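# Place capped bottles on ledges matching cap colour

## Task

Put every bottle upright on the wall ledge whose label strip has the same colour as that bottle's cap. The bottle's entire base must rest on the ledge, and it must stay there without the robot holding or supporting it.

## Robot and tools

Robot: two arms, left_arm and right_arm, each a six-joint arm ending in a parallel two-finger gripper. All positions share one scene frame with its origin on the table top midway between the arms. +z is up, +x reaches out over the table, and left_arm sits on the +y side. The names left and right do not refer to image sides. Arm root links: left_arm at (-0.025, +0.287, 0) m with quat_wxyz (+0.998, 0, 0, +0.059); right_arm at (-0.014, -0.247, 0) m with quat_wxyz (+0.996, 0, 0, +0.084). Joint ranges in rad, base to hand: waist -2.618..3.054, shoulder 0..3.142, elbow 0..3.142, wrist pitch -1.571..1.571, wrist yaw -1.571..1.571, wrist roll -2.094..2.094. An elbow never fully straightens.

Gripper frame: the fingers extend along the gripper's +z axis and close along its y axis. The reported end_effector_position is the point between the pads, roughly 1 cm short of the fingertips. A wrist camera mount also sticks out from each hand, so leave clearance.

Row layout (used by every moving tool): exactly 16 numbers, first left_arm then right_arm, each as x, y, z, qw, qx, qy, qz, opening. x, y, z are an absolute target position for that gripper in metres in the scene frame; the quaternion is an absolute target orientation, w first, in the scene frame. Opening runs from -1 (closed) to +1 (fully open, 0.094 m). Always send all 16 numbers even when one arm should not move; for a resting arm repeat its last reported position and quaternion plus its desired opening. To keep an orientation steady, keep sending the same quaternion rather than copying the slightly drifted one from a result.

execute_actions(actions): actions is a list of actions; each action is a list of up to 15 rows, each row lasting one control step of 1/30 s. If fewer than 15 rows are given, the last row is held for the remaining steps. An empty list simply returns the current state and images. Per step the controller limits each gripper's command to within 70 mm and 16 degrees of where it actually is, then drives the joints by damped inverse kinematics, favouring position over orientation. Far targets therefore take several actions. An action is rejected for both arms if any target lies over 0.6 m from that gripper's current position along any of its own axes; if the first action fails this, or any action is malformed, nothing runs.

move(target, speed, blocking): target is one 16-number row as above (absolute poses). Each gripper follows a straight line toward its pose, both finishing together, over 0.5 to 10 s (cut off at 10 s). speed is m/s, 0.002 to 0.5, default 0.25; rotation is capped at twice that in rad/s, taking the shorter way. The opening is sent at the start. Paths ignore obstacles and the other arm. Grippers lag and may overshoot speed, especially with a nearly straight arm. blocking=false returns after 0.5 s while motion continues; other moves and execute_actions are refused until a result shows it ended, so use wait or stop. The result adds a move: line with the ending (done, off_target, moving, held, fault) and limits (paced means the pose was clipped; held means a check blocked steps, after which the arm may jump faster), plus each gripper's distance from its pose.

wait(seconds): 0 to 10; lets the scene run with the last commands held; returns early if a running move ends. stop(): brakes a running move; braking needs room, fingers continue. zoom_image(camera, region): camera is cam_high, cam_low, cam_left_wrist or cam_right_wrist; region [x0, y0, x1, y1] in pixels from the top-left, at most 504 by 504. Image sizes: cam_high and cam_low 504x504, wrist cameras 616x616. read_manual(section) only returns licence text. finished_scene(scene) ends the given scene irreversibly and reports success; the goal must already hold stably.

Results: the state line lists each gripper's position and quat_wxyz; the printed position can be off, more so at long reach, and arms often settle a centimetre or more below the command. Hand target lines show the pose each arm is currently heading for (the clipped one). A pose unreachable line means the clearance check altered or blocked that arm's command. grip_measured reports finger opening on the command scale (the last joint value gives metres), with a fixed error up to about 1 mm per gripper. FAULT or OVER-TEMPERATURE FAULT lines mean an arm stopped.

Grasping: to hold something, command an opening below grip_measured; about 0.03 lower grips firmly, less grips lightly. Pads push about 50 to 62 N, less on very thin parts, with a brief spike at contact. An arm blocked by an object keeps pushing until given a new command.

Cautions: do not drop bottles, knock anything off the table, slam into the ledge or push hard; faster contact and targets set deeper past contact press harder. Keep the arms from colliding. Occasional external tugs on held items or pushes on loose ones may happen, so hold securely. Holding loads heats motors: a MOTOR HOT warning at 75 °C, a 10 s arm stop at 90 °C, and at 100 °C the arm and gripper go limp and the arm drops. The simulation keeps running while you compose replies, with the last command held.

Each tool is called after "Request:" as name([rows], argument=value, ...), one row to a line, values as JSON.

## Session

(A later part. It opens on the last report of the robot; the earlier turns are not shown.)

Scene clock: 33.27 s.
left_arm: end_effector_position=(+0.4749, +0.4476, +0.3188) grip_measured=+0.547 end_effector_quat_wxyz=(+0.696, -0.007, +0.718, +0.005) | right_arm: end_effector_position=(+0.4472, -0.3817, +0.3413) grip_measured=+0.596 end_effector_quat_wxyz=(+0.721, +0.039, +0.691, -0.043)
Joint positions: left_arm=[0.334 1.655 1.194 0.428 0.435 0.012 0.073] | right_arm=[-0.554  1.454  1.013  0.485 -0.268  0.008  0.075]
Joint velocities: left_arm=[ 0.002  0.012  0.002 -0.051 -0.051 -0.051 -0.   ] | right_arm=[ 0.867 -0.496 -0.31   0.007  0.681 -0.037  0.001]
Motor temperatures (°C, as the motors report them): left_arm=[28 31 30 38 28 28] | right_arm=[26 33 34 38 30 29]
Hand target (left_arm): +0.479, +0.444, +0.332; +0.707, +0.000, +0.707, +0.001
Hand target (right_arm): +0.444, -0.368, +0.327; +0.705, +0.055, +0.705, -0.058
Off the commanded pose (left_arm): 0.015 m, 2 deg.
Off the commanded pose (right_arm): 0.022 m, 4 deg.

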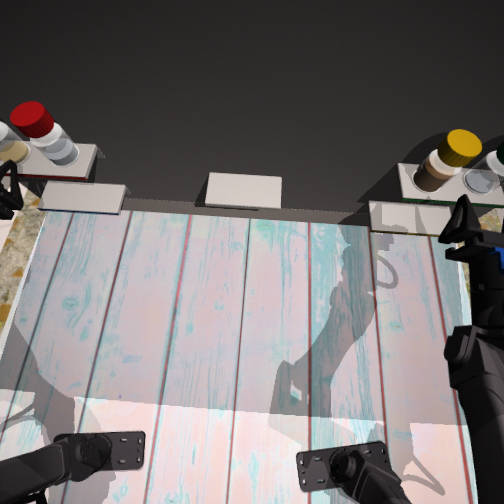

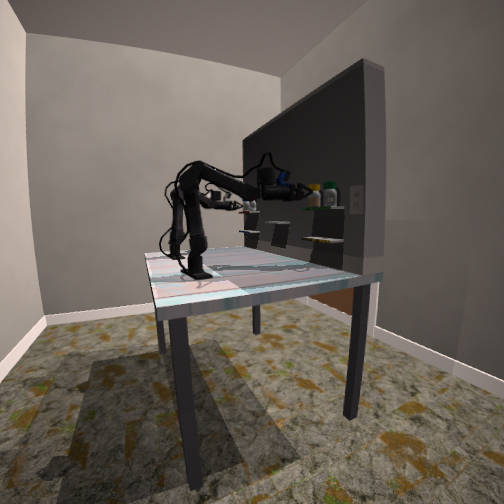

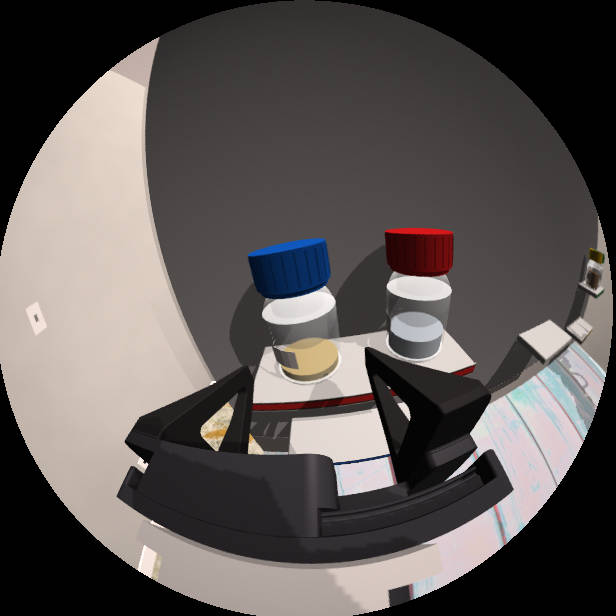

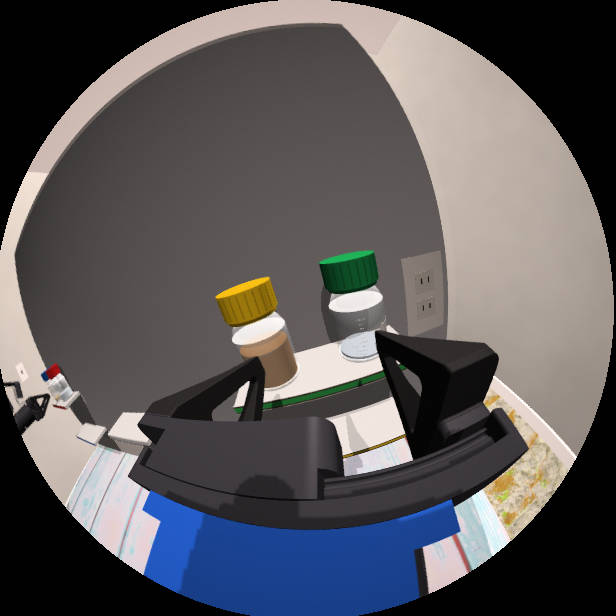

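Request:
execute_actions(actions=[])

Scene clock: 33.87 s.
left_arm: end_effector_position=(+0.4752, +0.4477, +0.3181) grip_measured=+0.547 end_effector_quat_wxyz=(+0.696, -0.007, +0.718, +0.004) | right_arm: end_effector_position=(+0.4480, -0.3640, +0.3447) grip_measured=+0.597 end_effector_quat_wxyz=(+0.722, +0.048, +0.689, -0.053)
Joint positions: left_arm=[0.334 1.657 1.194 0.428 0.436 0.011 0.073] | right_arm=[-0.483  1.428  1.001  0.475 -0.172  0.004  0.075]
Joint velocities: left_arm=[ 0.007  0.012  0.002 -0.037 -0.051 -0.007 -0.   ] | right_arm=[ 0.012 -0.002 -0.002 -0.037 -0.066 -0.051  0.001]
Motor temperatures (°C, as the motors report them): left_arm=[28 31 31 38 28 28] | right_arm=[26 33 34 38 30 29]
Hand target (left_arm): +0.479, +0.444, +0.332; +0.707, +0.000, +0.707, +0.001
Hand target (right_arm): +0.444, -0.368, +0.327; +0.705, +0.055, +0.705, -0.058
Off the commanded pose (left_arm): 0.015 m, 2 deg.
Off the commanded pose (right_arm): 0.018 m, 3 deg.

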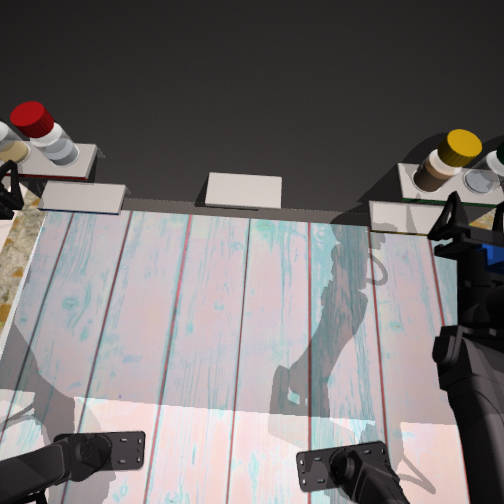

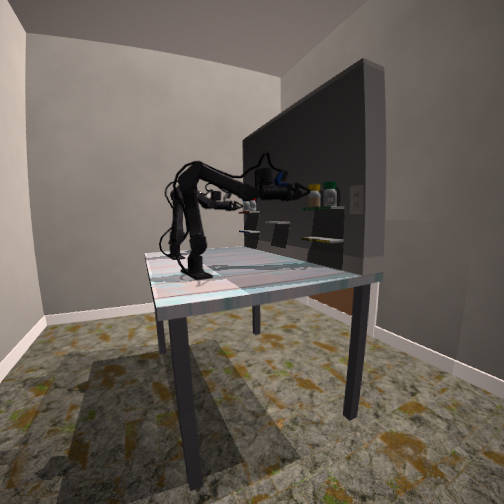

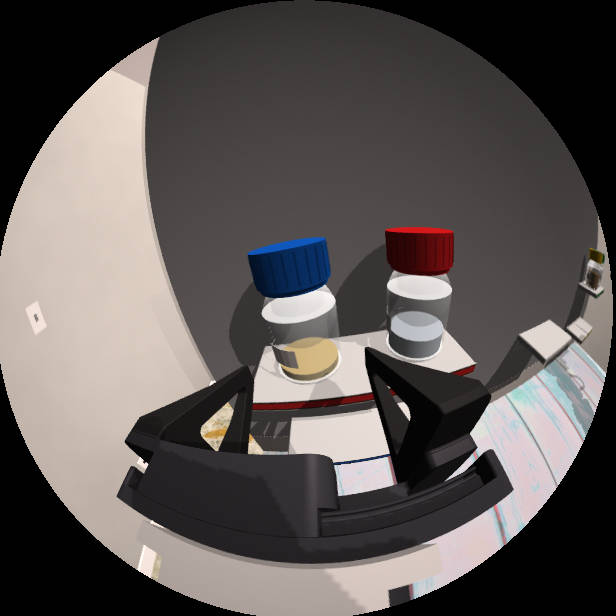

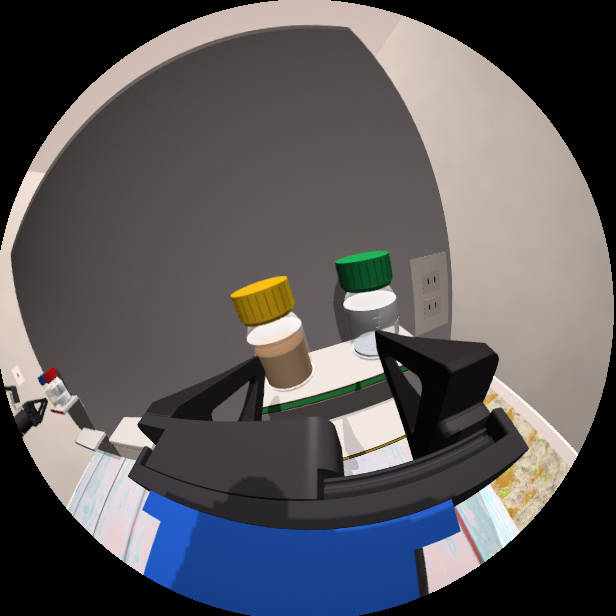

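Request:
execute_actions([
  [[0.482,0.445,0.332,0.7071,0,0.7071,0,0.57,0.445,-0.363,0.325,0.7044,0.0616,0.7044,-0.0616,0.6],[0.485,0.446,0.332,0.7071,0,0.7071,0,0.57,0.446,-0.360,0.324,0.7044,0.0616,0.7044,-0.0616,0.6],[0.488,0.447,0.332,0.7071,0,0.7071,0,0.57,0.447,-0.357,0.323,0.7044,0.0616,0.7044,-0.0616,0.6],[0.491,0.448,0.332,0.7071,0,0.7071,0,0.57,0.448,-0.354,0.322,0.7044,0.0616,0.7044,-0.0616,0.6],[0.494,0.449,0.332,0.7071,0,0.7071,0,0.57,0.449,-0.351,0.322,0.7044,0.0616,0.7044,-0.0616,0.6],[0.497,0.449,0.333,0.7071,0,0.7071,0,0.57,0.450,-0.348,0.322,0.7044,0.0616,0.7044,-0.0616,0.6],[0.500,0.449,0.333,0.7071,0,0.7071,0,0.57,0.451,-0.345,0.322,0.7044,0.0616,0.7044,-0.0616,0.6],[0.503,0.449,0.333,0.7071,0,0.7071,0,0.57,0.452,-0.342,0.322,0.7044,0.0616,0.7044,-0.0616,0.6],[0.506,0.449,0.334,0.7071,0,0.7071,0,0.57,0.453,-0.339,0.322,0.7044,0.0616,0.7044,-0.0616,0.6],[0.509,0.449,0.334,0.7071,0,0.7071,0,0.57,0.455,-0.336,0.322,0.7044,0.0616,0.7044,-0.0616,0.6],[0.512,0.449,0.334,0.7071,0,0.7071,0,0.57,0.457,-0.334,0.322,0.7044,0.0616,0.7044,-0.0616,0.6],[0.515,0.449,0.334,0.7071,0,0.7071,0,0.57,0.459,-0.332,0.323,0.7044,0.0616,0.7044,-0.0616,0.6],[0.518,0.449,0.334,0.7071,0,0.7071,0,0.57,0.462,-0.331,0.324,0.7044,0.0616,0.7044,-0.0616,0.6],[0.520,0.449,0.334,0.7071,0,0.7071,0,0.57,0.465,-0.331,0.325,0.7044,0.0616,0.7044,-0.0616,0.6],[0.520,0.449,0.334,0.7071,0,0.7071,0,0.57,0.468,-0.331,0.326,0.7044,0.0616,0.7044,-0.0616,0.6]],
  [[0.520,0.449,0.334,0.7071,0,0.7071,0,0.57,0.470,-0.331,0.326,0.7044,0.0616,0.7044,-0.0616,0.6]],
])

Scene clock: 35.40 s.
left_arm: end_effector_position=(+0.5163, +0.4498, +0.3217) grip_measured=+0.567 end_effector_quat_wxyz=(+0.699, +0.000, +0.715, -0.000) | right_arm: end_effector_position=(+0.4666, -0.3316, +0.3147) grip_measured=+0.597 end_effector_quat_wxyz=(+0.699, +0.062, +0.710, -0.058)
Joint positions: left_arm=[0.301 1.802 1.369 0.409 0.42  0.01  0.074] | right_arm=[-0.349  1.478  0.985  0.478 -0.01   0.003  0.075]
Joint velocities: left_arm=[-0.007  0.022  0.007  0.022 -0.007 -0.022  0.001] | right_arm=[ 0.007  0.017 -0.022 -0.007 -0.051 -0.037 -0.   ]
Motor temperatures (°C, as the motors report them): left_arm=[28 31 31 38 28 28] | right_arm=[26 32 34 38 30 29]
Hand target (left_arm): +0.520, +0.449, +0.334; +0.707, +0.000, +0.707, +0.000
Hand target (right_arm): +0.470, -0.331, +0.326; +0.705, +0.062, +0.704, -0.062
Off the commanded pose (left_arm): 0.013 m, 1 deg.
Off the commanded pose (right_arm): 0.012 m, 1 deg.

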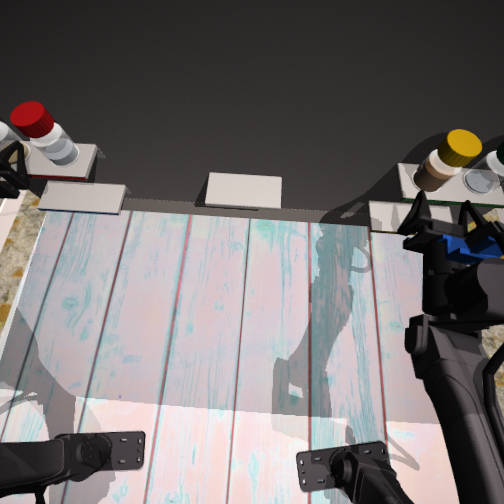

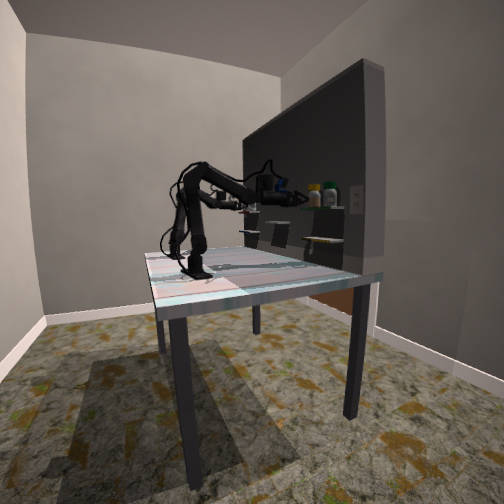

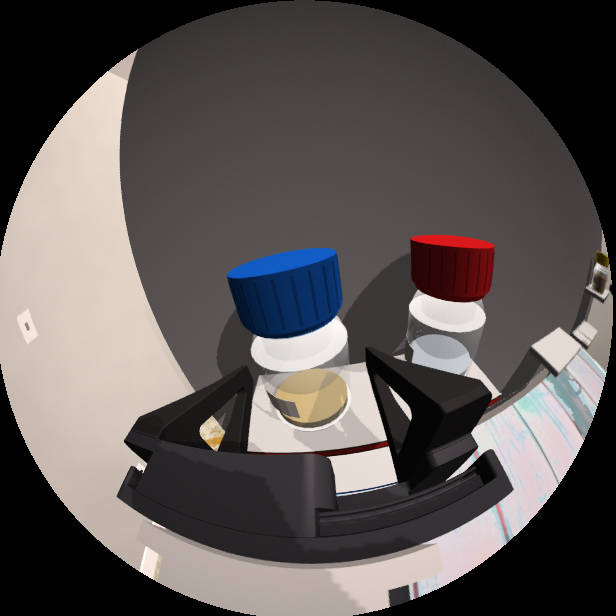

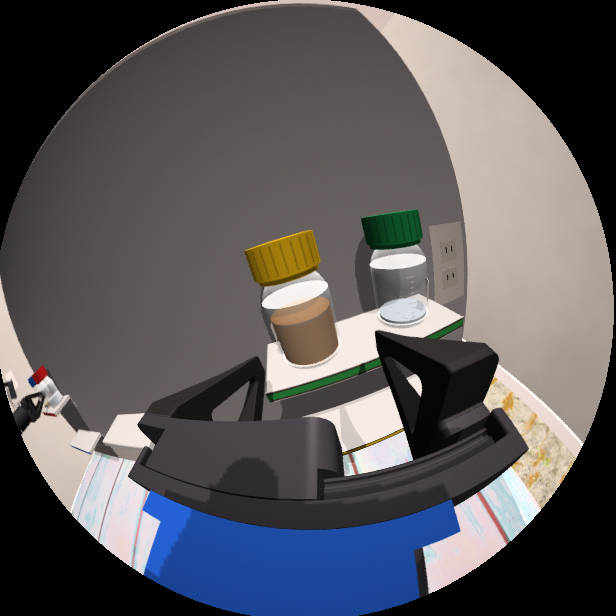

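Request:
execute_actions([
  [[0.522,0.450,0.334,0.7071,0,0.7071,0,0.57,0.472,-0.329,0.329,0.7044,0.0616,0.7044,-0.0616,0.58],[0.524,0.451,0.334,0.7071,0,0.7071,0,0.57,0.474,-0.327,0.332,0.7044,0.0616,0.7044,-0.0616,0.58],[0.526,0.452,0.334,0.7071,0,0.7071,0,0.57,0.477,-0.326,0.335,0.7044,0.0616,0.7044,-0.0616,0.58],[0.528,0.452,0.334,0.7071,0,0.7071,0,0.57,0.480,-0.326,0.337,0.7044,0.0616,0.7044,-0.0616,0.58],[0.530,0.452,0.334,0.7071,0,0.7071,0,0.57,0.484,-0.327,0.338,0.7044,0.0616,0.7044,-0.0616,0.58],[0.532,0.452,0.334,0.7071,0,0.7071,0,0.57,0.488,-0.328,0.338,0.7044,0.0616,0.7044,-0.0616,0.58],[0.534,0.452,0.334,0.7071,0,0.7071,0,0.57,0.492,-0.328,0.338,0.7044,0.0616,0.7044,-0.0616,0.58],[0.536,0.452,0.334,0.7071,0,0.7071,0,0.57,0.496,-0.329,0.338,0.7044,0.0616,0.7044,-0.0616,0.58],[0.537,0.452,0.334,0.7071,0,0.7071,0,0.55,0.500,-0.330,0.338,0.7044,0.0616,0.7044,-0.0616,0.58],[0.537,0.452,0.334,0.7071,0,0.7071,0,0.52,0.504,-0.331,0.338,0.7044,0.0616,0.7044,-0.0616,0.58],[0.537,0.452,0.334,0.7071,0,0.7071,0,0.49,0.508,-0.331,0.338,0.7044,0.0616,0.7044,-0.0616,0.58],[0.537,0.452,0.334,0.7071,0,0.7071,0,0.46,0.512,-0.332,0.338,0.7044,0.0616,0.7044,-0.0616,0.58],[0.537,0.452,0.334,0.7071,0,0.7071,0,0.43,0.515,-0.333,0.338,0.7044,0.0616,0.7044,-0.0616,0.58],[0.537,0.452,0.334,0.7071,0,0.7071,0,0.40,0.518,-0.333,0.338,0.7044,0.0616,0.7044,-0.0616,0.58],[0.537,0.452,0.334,0.7071,0,0.7071,0,0.37,0.520,-0.334,0.338,0.7044,0.0616,0.7044,-0.0616,0.58]],
  [[0.537,0.452,0.334,0.7071,0,0.7071,0,0.34,0.520,-0.334,0.338,0.7044,0.0616,0.7044,-0.0616,0.58],[0.537,0.452,0.334,0.7071,0,0.7071,0,0.31,0.520,-0.334,0.338,0.7044,0.0616,0.7044,-0.0616,0.58]],
])

Scene clock: 36.83 s.
left_arm: end_effector_position=(+0.5331, +0.4539, +0.3208) grip_measured=+0.313 end_effector_quat_wxyz=(+0.699, -0.000, +0.715, -0.000) | right_arm: end_effector_position=(+0.5173, -0.3336, +0.3271) grip_measured=+0.583 end_effector_quat_wxyz=(+0.701, +0.062, +0.708, -0.059)
Joint positions: left_arm=[0.293 1.865 1.448 0.391 0.41  0.01  0.062] | right_arm=[-0.33   1.659  1.212  0.438  0.009  0.003  0.074]
Joint velocities: left_arm=[-0.007  0.007  0.002  0.007 -0.022 -0.007 -0.   ] | right_arm=[ 0.007  0.002 -0.002  0.022  0.022 -0.007 -0.   ]
Motor temperatures (°C, as the motors report them): left_arm=[28 31 31 38 28 28] | right_arm=[26 32 34 38 30 29]
Hand target (left_arm): +0.536, +0.452, +0.334; +0.707, -0.000, +0.707, +0.000
Hand target (right_arm): +0.520, -0.334, +0.338; +0.704, +0.062, +0.704, -0.062
Off the commanded pose (left_arm): 0.014 m, 1 deg.
Off the commanded pose (right_arm): 0.011 m, 1 deg.

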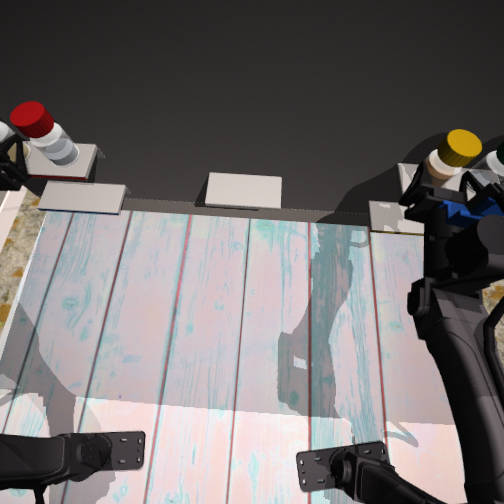

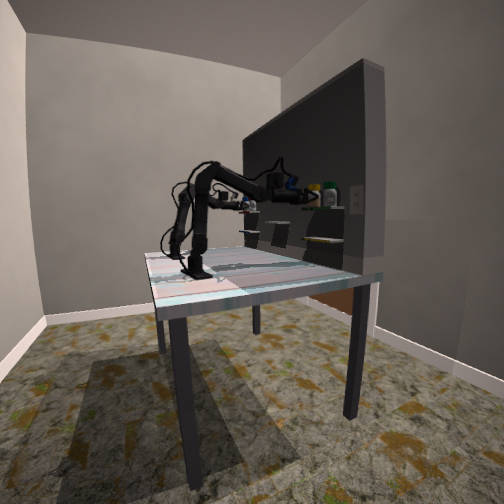

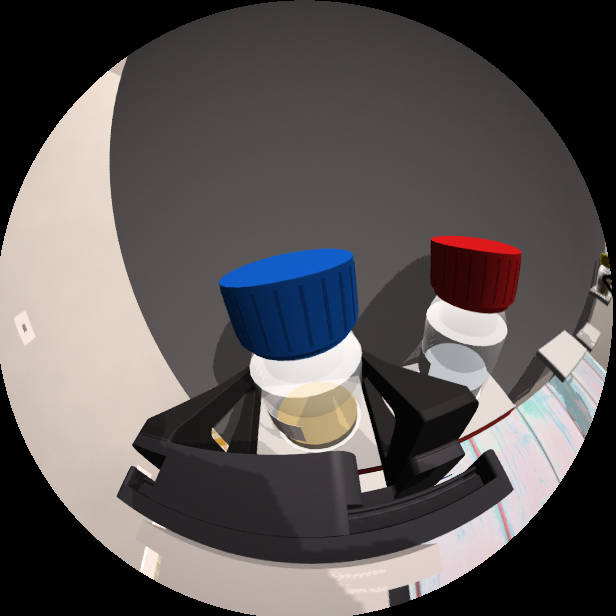

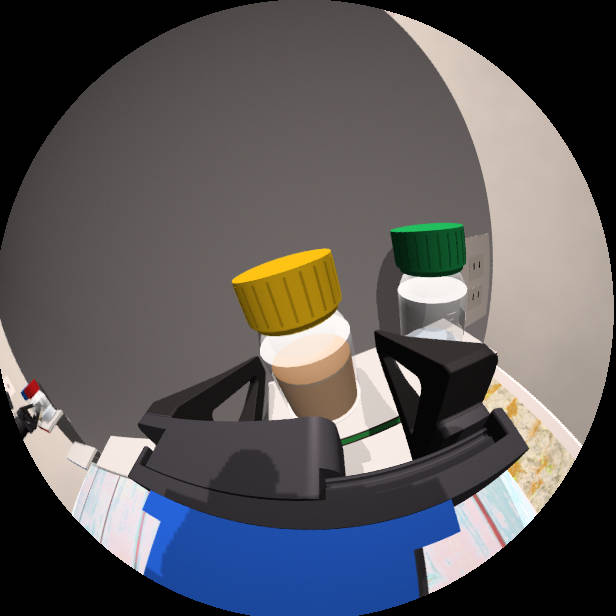

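Request:
execute_actions([
  [[0.536,0.451,0.334,0.7071,0,0.7071,0,0.29,0.522,-0.333,0.338,0.7044,0.0616,0.7044,-0.0616,0.58],[0.536,0.450,0.334,0.7071,0,0.7071,0,0.27,0.524,-0.333,0.338,0.7044,0.0616,0.7044,-0.0616,0.58],[0.536,0.450,0.334,0.7071,0,0.7071,0,0.25,0.527,-0.333,0.338,0.7044,0.0616,0.7044,-0.0616,0.58],[0.536,0.450,0.334,0.7071,0,0.7071,0,0.23,0.530,-0.333,0.338,0.7044,0.0616,0.7044,-0.0616,0.58],[0.536,0.450,0.334,0.7071,0,0.7071,0,0.215,0.533,-0.333,0.338,0.7044,0.0616,0.7044,-0.0616,0.57],[0.536,0.450,0.334,0.7071,0,0.7071,0,0.20,0.536,-0.333,0.338,0.7044,0.0616,0.7044,-0.0616,0.55],[0.536,0.450,0.334,0.7071,0,0.7071,0,0.19,0.538,-0.3335,0.338,0.7044,0.0616,0.7044,-0.0616,0.52],[0.536,0.450,0.334,0.7071,0,0.7071,0,0.18,0.539,-0.334,0.338,0.7044,0.0616,0.7044,-0.0616,0.49],[0.536,0.450,0.334,0.7071,0,0.7071,0,0.17,0.539,-0.334,0.338,0.7044,0.0616,0.7044,-0.0616,0.46],[0.536,0.450,0.334,0.7071,0,0.7071,0,0.16,0.539,-0.334,0.338,0.7044,0.0616,0.7044,-0.0616,0.43],[0.536,0.450,0.334,0.7071,0,0.7071,0,0.15,0.539,-0.334,0.338,0.7044,0.0616,0.7044,-0.0616,0.40],[0.536,0.450,0.334,0.7071,0,0.7071,0,0.14,0.539,-0.334,0.338,0.7044,0.0616,0.7044,-0.0616,0.37],[0.536,0.450,0.334,0.7071,0,0.7071,0,0.14,0.539,-0.334,0.338,0.7044,0.0616,0.7044,-0.0616,0.34],[0.536,0.450,0.334,0.7071,0,0.7071,0,0.14,0.539,-0.334,0.338,0.7044,0.0616,0.7044,-0.0616,0.32],[0.536,0.450,0.334,0.7071,0,0.7071,0,0.14,0.539,-0.334,0.338,0.7044,0.0616,0.7044,-0.0616,0.30]],
])

Request:
execute_actions(actions=[])

Scene clock: 37.87 s.
left_arm: end_effector_position=(+0.5338, +0.4517, +0.3208) grip_measured=+0.182 end_effector_quat_wxyz=(+0.699, +0.001, +0.715, -0.001) | right_arm: end_effector_position=(+0.5347, -0.3347, +0.3356) grip_measured=+0.311 end_effector_quat_wxyz=(+0.708, +0.061, +0.701, -0.059)
Joint positions: left_arm=[0.289 1.865 1.448 0.391 0.41  0.01  0.056] | right_arm=[-0.325  1.721  1.297  0.433  0.014  0.003  0.062]
Joint velocities: left_arm=[ 0.002  0.007  0.002 -0.037 -0.066 -0.066 -0.   ] | right_arm=[ 0.027 -0.022 -0.002 -0.007 -0.081 -0.007 -0.017]
Motor temperatures (°C, as the motors report them): left_arm=[28 31 31 38 28 28] | right_arm=[26 32 34 38 30 29]
Hand target (left_arm): +0.536, +0.450, +0.334; +0.707, +0.000, +0.707, -0.000
Hand target (right_arm): +0.539, -0.334, +0.338; +0.705, +0.061, +0.704, -0.062
Off the commanded pose (left_arm): 0.013 m, 1 deg.
Off the commanded pose (right_arm): 0.005 m, 1 deg.

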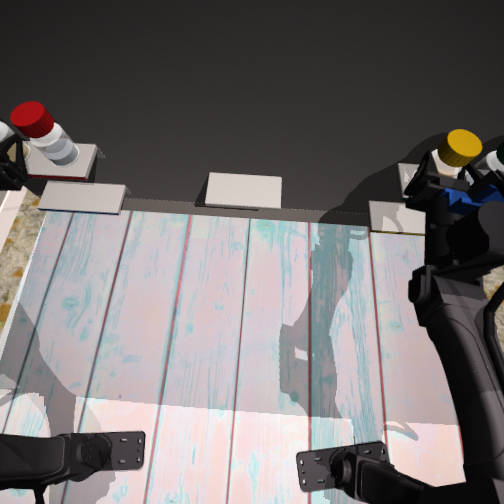

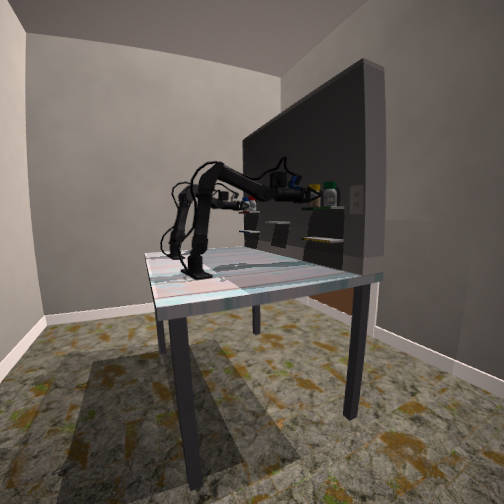

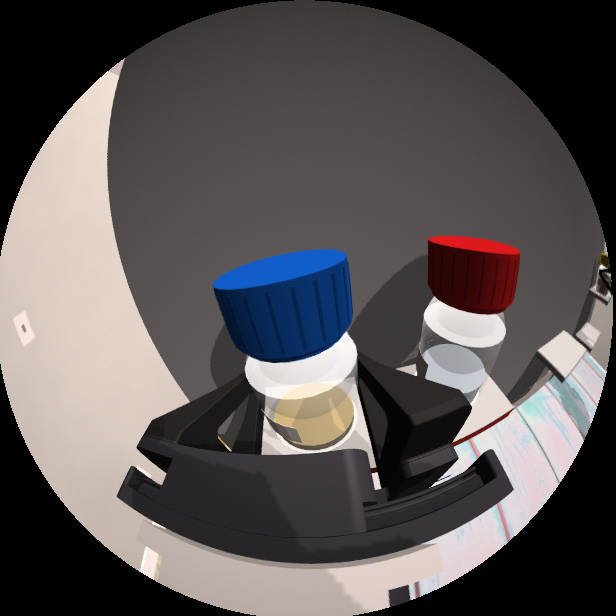

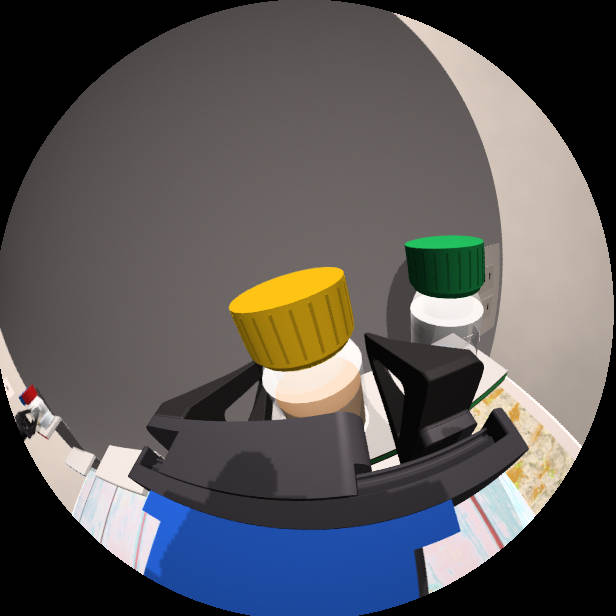

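Scene clock: 37.87 s.
left_arm: end_effector_position=(+0.5338, +0.4517, +0.3208) grip_measured=+0.182 end_effector_quat_wxyz=(+0.699, +0.001, +0.715, -0.001) | right_arm: end_effector_position=(+0.5347, -0.3347, +0.3356) grip_measured=+0.311 end_effector_quat_wxyz=(+0.708, +0.061, +0.701, -0.059)
Joint positions: left_arm=[0.289 1.865 1.448 0.391 0.41  0.01  0.056] | right_arm=[-0.325  1.721  1.297  0.433  0.014  0.003  0.062]
Joint velocities: left_arm=[ 0.002  0.007  0.002 -0.037 -0.066 -0.066 -0.   ] | right_arm=[ 0.027 -0.022 -0.002 -0.007 -0.081 -0.007 -0.017]
Motor temperatures (°C, as the motors report them): left_arm=[28 31 31 38 28 28] | right_arm=[26 32 34 38 30 29]
Hand target (left_arm): +0.536, +0.450, +0.334; +0.707, +0.000, +0.707, -0.000
Hand target (right_arm): +0.539, -0.334, +0.338; +0.705, +0.061, +0.704, -0.062
Off the commanded pose (left_arm): 0.013 m, 1 deg.
Off the commanded pose (right_arm): 0.005 m, 1 deg.

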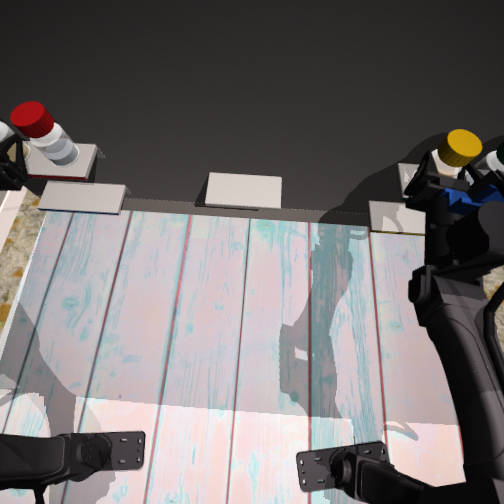

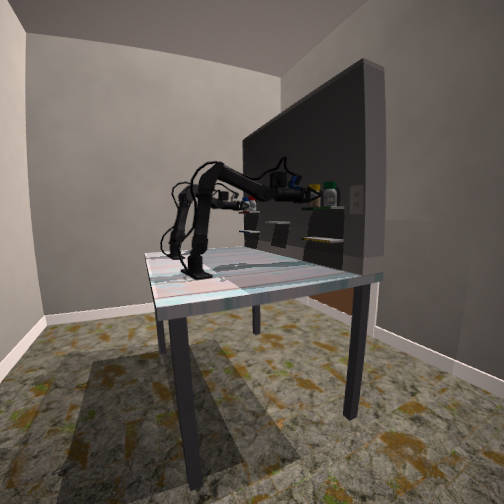

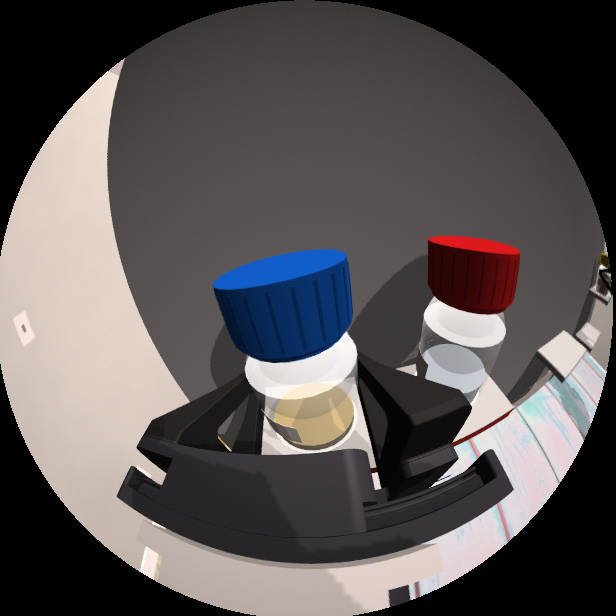

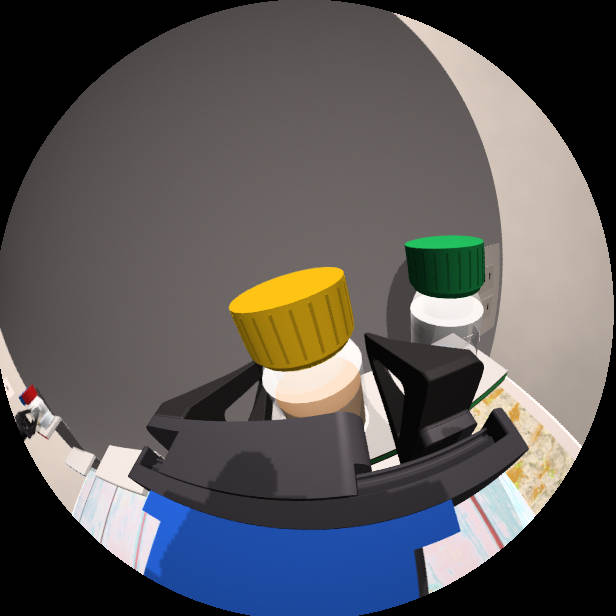

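Request:
execute_actions([
  [[0.536,0.450,0.336,0.7090,0,0.7052,0,0.14,0.540,-0.333,0.336,0.7044,0.0616,0.7044,-0.0616,0.33],[0.536,0.450,0.338,0.7110,0,0.7032,0,0.14,0.541,-0.332,0.334,0.7044,0.0616,0.7044,-0.0616,0.33],[0.536,0.450,0.341,0.7130,0,0.7012,0,0.14,0.542,-0.332,0.332,0.7044,0.0616,0.7044,-0.0616,0.33],[0.536,0.450,0.344,0.7150,0,0.6991,0,0.14,0.542,-0.332,0.330,0.7044,0.0616,0.7044,-0.0616,0.33],[0.536,0.450,0.347,0.7170,0,0.6971,0,0.14,0.542,-0.332,0.329,0.7044,0.0616,0.7044,-0.0616,0.33],[0.536,0.450,0.350,0.7190,0,0.6950,0,0.14,0.542,-0.332,0.329,0.7044,0.0616,0.7044,-0.0616,0.33],[0.536,0.450,0.353,0.7210,0,0.6929,0,0.14,0.542,-0.332,0.329,0.7044,0.0616,0.7044,-0.0616,0.33],[0.535,0.450,0.356,0.7230,0,0.6908,0,0.14,0.542,-0.332,0.329,0.7044,0.0616,0.7044,-0.0616,0.33],[0.534,0.450,0.359,0.7250,0,0.6887,0,0.14,0.542,-0.332,0.329,0.7044,0.0616,0.7044,-0.0616,0.33],[0.533,0.450,0.361,0.7250,0,0.6887,0,0.14,0.542,-0.332,0.329,0.7044,0.0616,0.7044,-0.0616,0.33],[0.532,0.450,0.363,0.7250,0,0.6887,0,0.14,0.542,-0.332,0.329,0.7044,0.0616,0.7044,-0.0616,0.32],[0.531,0.450,0.365,0.7250,0,0.6887,0,0.14,0.542,-0.332,0.329,0.7044,0.0616,0.7044,-0.0616,0.31],[0.530,0.450,0.366,0.7250,0,0.6887,0,0.14,0.542,-0.332,0.329,0.7044,0.0616,0.7044,-0.0616,0.30]],
])

Scene clock: 38.67 s.
left_arm: end_effector_position=(+0.5343, +0.4523, +0.3220) grip_measured=+0.182 end_effector_quat_wxyz=(+0.695, -0.008, +0.719, -0.008) | right_arm: end_effector_position=(+0.5387, -0.3345, +0.3272) grip_measured=+0.303 end_effector_quat_wxyz=(+0.703, +0.062, +0.705, -0.060)
Joint positions: left_arm=[ 0.289  1.865  1.464  0.365  0.407 -0.008  0.056] | right_arm=[-0.322  1.74   1.297  0.44   0.02   0.003  0.061]
Joint velocities: left_arm=[ 0.012 -0.007  0.007 -0.022 -0.037 -0.007 -0.   ] | right_arm=[-0.007 -0.002  0.017 -0.007 -0.007  0.037 -0.001]
Motor temperatures (°C, as the motors report them): left_arm=[28 31 31 38 28 28] | right_arm=[26 32 34 38 30 29]
Hand target (left_arm): +0.528, +0.449, +0.365; +0.725, +0.000, +0.689, +0.001
Hand target (right_arm): +0.542, -0.332, +0.329; +0.705, +0.061, +0.704, -0.061
Off the commanded pose (left_arm): 0.044 m, 5 deg.
Off the commanded pose (right_arm): 0.004 m, 0 deg.

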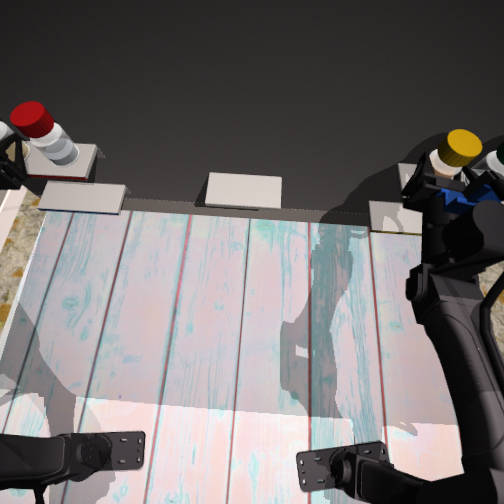

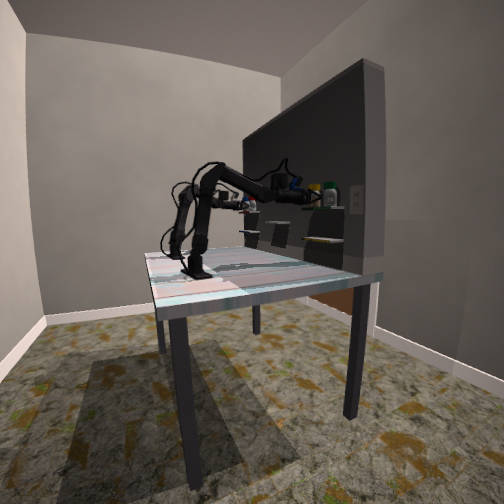

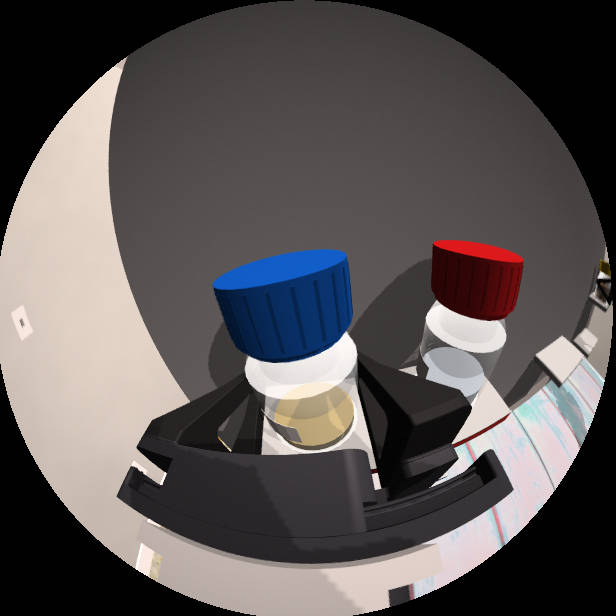

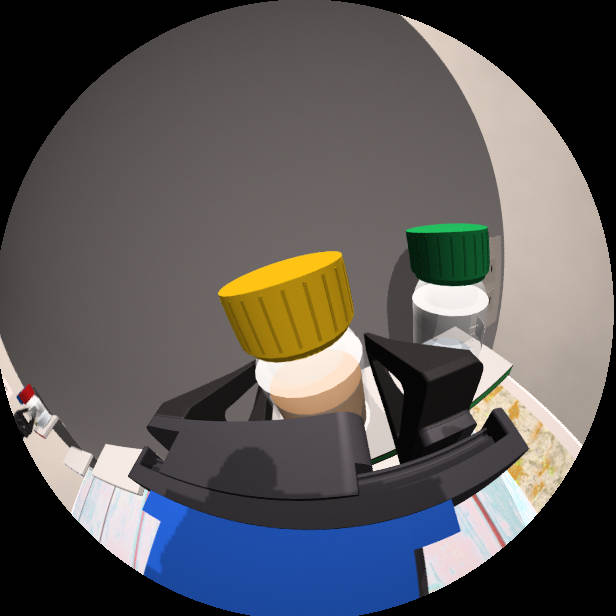

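Request:
execute_actions([
  [[0.530,0.450,0.367,0.7270,0,0.6866,0,0.14,0.542,-0.331,0.329,0.7044,0.0616,0.7044,-0.0616,0.28],[0.530,0.450,0.368,0.7290,0,0.6845,0,0.14,0.542,-0.330,0.329,0.7044,0.0616,0.7044,-0.0616,0.265],[0.530,0.450,0.369,0.7310,0,0.6824,0,0.14,0.542,-0.329,0.329,0.7044,0.0616,0.7044,-0.0616,0.25],[0.530,0.450,0.370,0.7330,0,0.6802,0,0.14,0.542,-0.329,0.329,0.7044,0.0616,0.7044,-0.0616,0.235],[0.530,0.450,0.371,0.7350,0,0.6781,0,0.14,0.542,-0.329,0.329,0.7044,0.0616,0.7044,-0.0616,0.22],[0.530,0.450,0.372,0.7370,0,0.6759,0,0.14,0.542,-0.329,0.329,0.7044,0.0616,0.7044,-0.0616,0.205],[0.530,0.450,0.373,0.7390,0,0.6737,0,0.14,0.542,-0.329,0.329,0.7044,0.0616,0.7044,-0.0616,0.19],[0.530,0.450,0.374,0.7410,0,0.6715,0,0.14,0.542,-0.329,0.329,0.7044,0.0616,0.7044,-0.0616,0.18],[0.530,0.450,0.375,0.7430,0,0.6693,0,0.14,0.542,-0.330,0.329,0.7044,0.0616,0.7044,-0.0616,0.17],[0.530,0.450,0.376,0.7430,0,0.6693,0,0.14,0.542,-0.330,0.329,0.7044,0.0616,0.7044,-0.0616,0.16],[0.530,0.450,0.377,0.7430,0,0.6693,0,0.14,0.542,-0.330,0.329,0.7044,0.0616,0.7044,-0.0616,0.15],[0.530,0.450,0.378,0.7430,0,0.6693,0,0.14,0.542,-0.330,0.329,0.7044,0.0616,0.7044,-0.0616,0.14],[0.530,0.450,0.379,0.7430,0,0.6693,0,0.14,0.542,-0.330,0.329,0.7044,0.0616,0.7044,-0.0616,0.125]],
])

Scene clock: 39.53 s.
left_arm: end_effector_position=(+0.5345, +0.4524, +0.3291) grip_measured=+0.182 end_effector_quat_wxyz=(+0.704, -0.012, +0.710, -0.012) | right_arm: end_effector_position=(+0.5390, -0.3324, +0.3274) grip_measured=+0.165 end_effector_quat_wxyz=(+0.704, +0.063, +0.705, -0.061)
Joint positions: left_arm=[ 0.289  1.865  1.465  0.392  0.407 -0.031  0.056] | right_arm=[-0.315  1.74   1.297  0.441  0.03   0.003  0.055]
Joint velocities: left_arm=[-0.007 -0.002 -0.002 -0.007  0.051  0.037  0.001] | right_arm=[-0.002 -0.017  0.007  0.022 -0.037 -0.051  0.001]
Motor temperatures (°C, as the motors report them): left_arm=[28 31 32 38 28 28] | right_arm=[26 32 34 39 30 29]
Hand target (left_arm): +0.527, +0.449, +0.378; +0.743, +0.000, +0.670, +0.001
Hand target (right_arm): +0.542, -0.330, +0.329; +0.704, +0.062, +0.704, -0.062
Off the commanded pose (left_arm): 0.050 m, 7 deg.
Off the commanded pose (right_arm): 0.004 m, 0 deg.

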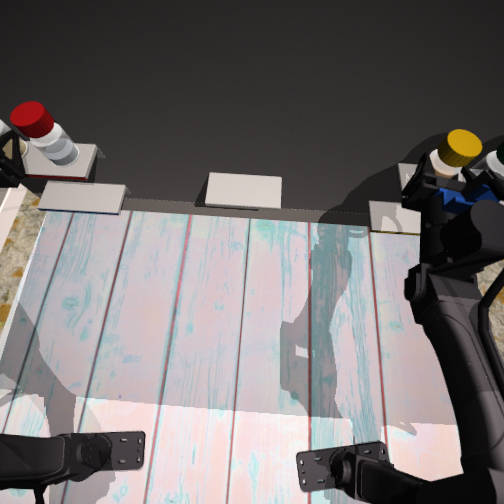

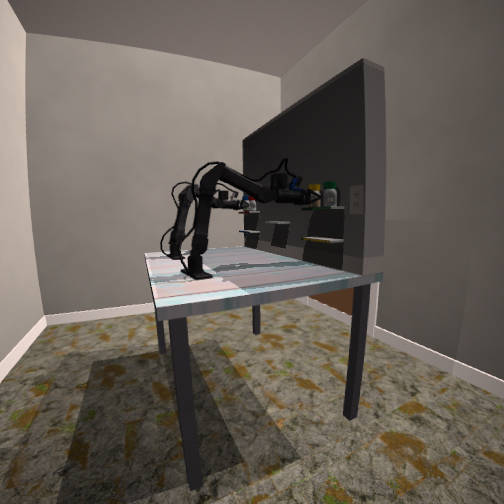

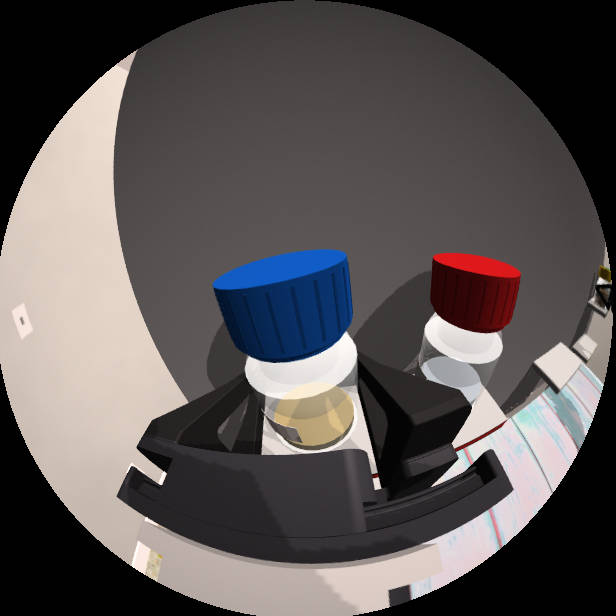

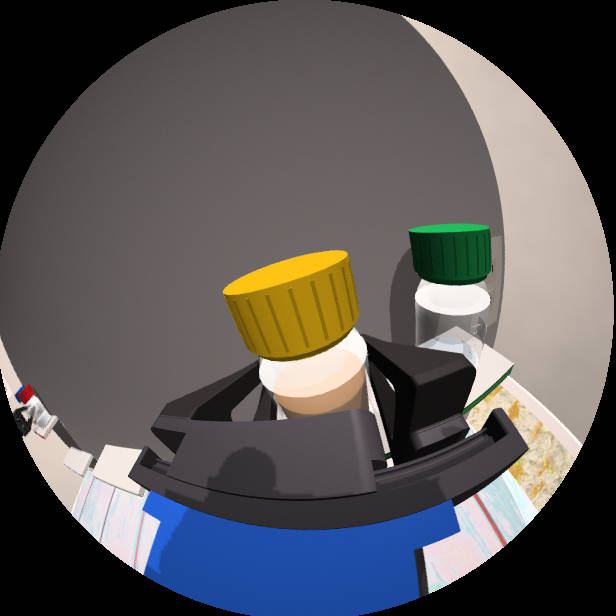

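Request:
execute_actions([
  [[0.529,0.450,0.381,0.7430,0,0.6693,0,0.14,0.542,-0.331,0.332,0.7070,0.0614,0.7018,-0.0619,0.125],[0.528,0.450,0.383,0.7430,0,0.6693,0,0.14,0.542,-0.331,0.335,0.7100,0.0611,0.6987,-0.0621,0.125],[0.527,0.450,0.385,0.7430,0,0.6693,0,0.14,0.542,-0.331,0.338,0.7130,0.0609,0.6957,-0.0624,0.125],[0.526,0.450,0.387,0.7430,0,0.6693,0,0.14,0.542,-0.331,0.341,0.7160,0.0606,0.6926,-0.0626,0.125],[0.525,0.450,0.389,0.7430,0,0.6693,0,0.14,0.542,-0.331,0.344,0.7190,0.0603,0.6895,-0.0629,0.125],[0.524,0.450,0.391,0.7430,0,0.6693,0,0.14,0.542,-0.331,0.347,0.7220,0.0600,0.6863,-0.0632,0.125],[0.522,0.450,0.392,0.7430,0,0.6693,0,0.14,0.542,-0.331,0.350,0.7250,0.0598,0.6832,-0.0634,0.125],[0.520,0.450,0.393,0.7430,0,0.6693,0,0.14,0.542,-0.331,0.353,0.7280,0.0595,0.6800,-0.0637,0.125],[0.518,0.450,0.394,0.7430,0,0.6693,0,0.14,0.541,-0.331,0.356,0.7310,0.0592,0.6767,-0.0640,0.125],[0.516,0.450,0.395,0.7430,0,0.6693,0,0.14,0.541,-0.331,0.359,0.7310,0.0592,0.6767,-0.0640,0.125],[0.514,0.450,0.395,0.7430,0,0.6693,0,0.14,0.540,-0.331,0.362,0.7310,0.0592,0.6767,-0.0640,0.125],[0.512,0.450,0.395,0.7430,0,0.6693,0,0.14,0.540,-0.331,0.365,0.7310,0.0592,0.6767,-0.0640,0.125],[0.510,0.450,0.395,0.7430,0,0.6693,0,0.14,0.539,-0.331,0.368,0.7310,0.0592,0.6767,-0.0640,0.125],[0.508,0.450,0.395,0.7430,0,0.6693,0,0.14,0.538,-0.331,0.370,0.7310,0.0592,0.6767,-0.0640,0.125],[0.506,0.450,0.395,0.7430,0,0.6693,0,0.14,0.537,-0.331,0.372,0.7310,0.0592,0.6767,-0.0640,0.125]],
])

Scene clock: 40.63 s.
left_arm: end_effector_position=(+0.5215, +0.4490, +0.3546) grip_measured=+0.182 end_effector_quat_wxyz=(+0.713, -0.009, +0.701, -0.010) | right_arm: end_effector_position=(+0.5395, -0.3325, +0.3289) grip_measured=+0.165 end_effector_quat_wxyz=(+0.702, +0.063, +0.707, -0.061)
Joint positions: left_arm=[ 0.294  1.805  1.465  0.359  0.412 -0.034  0.056] | right_arm=[-0.315  1.74   1.307  0.427  0.03   0.003  0.055]
Joint velocities: left_arm=[ 0.071 -0.227 -0.022  0.022  0.037 -0.007 -0.   ] | right_arm=[-0.002 -0.012  0.105 -0.183  0.022 -0.037 -0.001]
Motor temperatures (°C, as the motors report them): left_arm=[28 32 32 38 28 28] | right_arm=[26 32 35 39 30 29]
Hand target (left_arm): +0.506, +0.449, +0.394; +0.742, +0.001, +0.670, +0.001
Hand target (right_arm): +0.535, -0.331, +0.371; +0.731, +0.059, +0.677, -0.064
Off the commanded pose (left_arm): 0.043 m, 5 deg.
Off the commanded pose (right_arm): 0.043 m, 5 deg.

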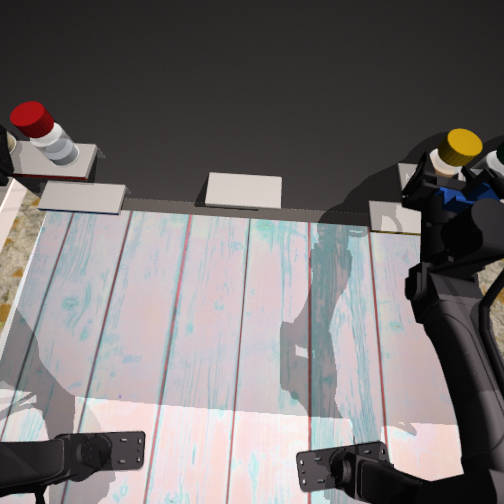

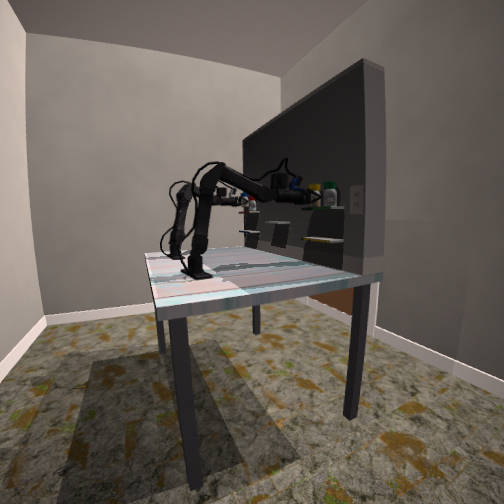

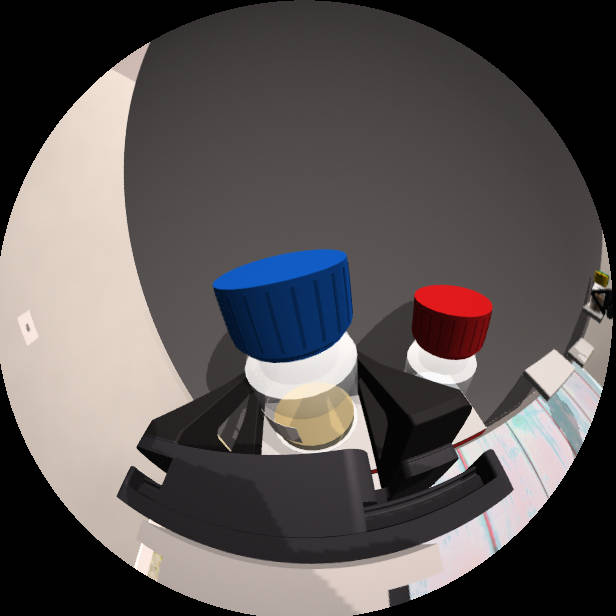

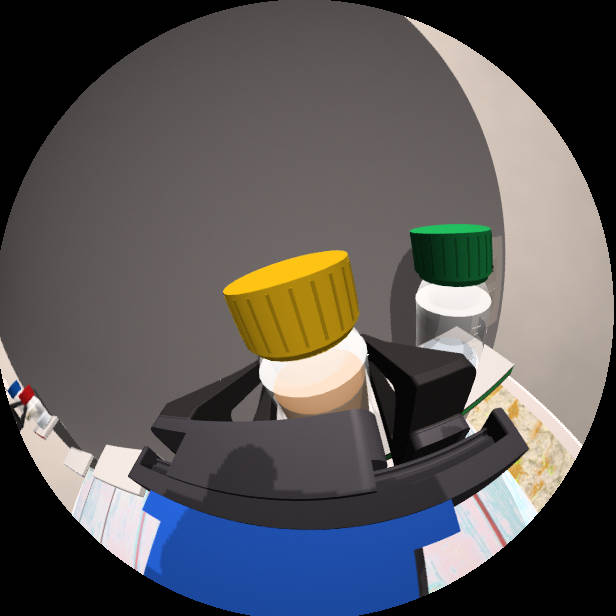

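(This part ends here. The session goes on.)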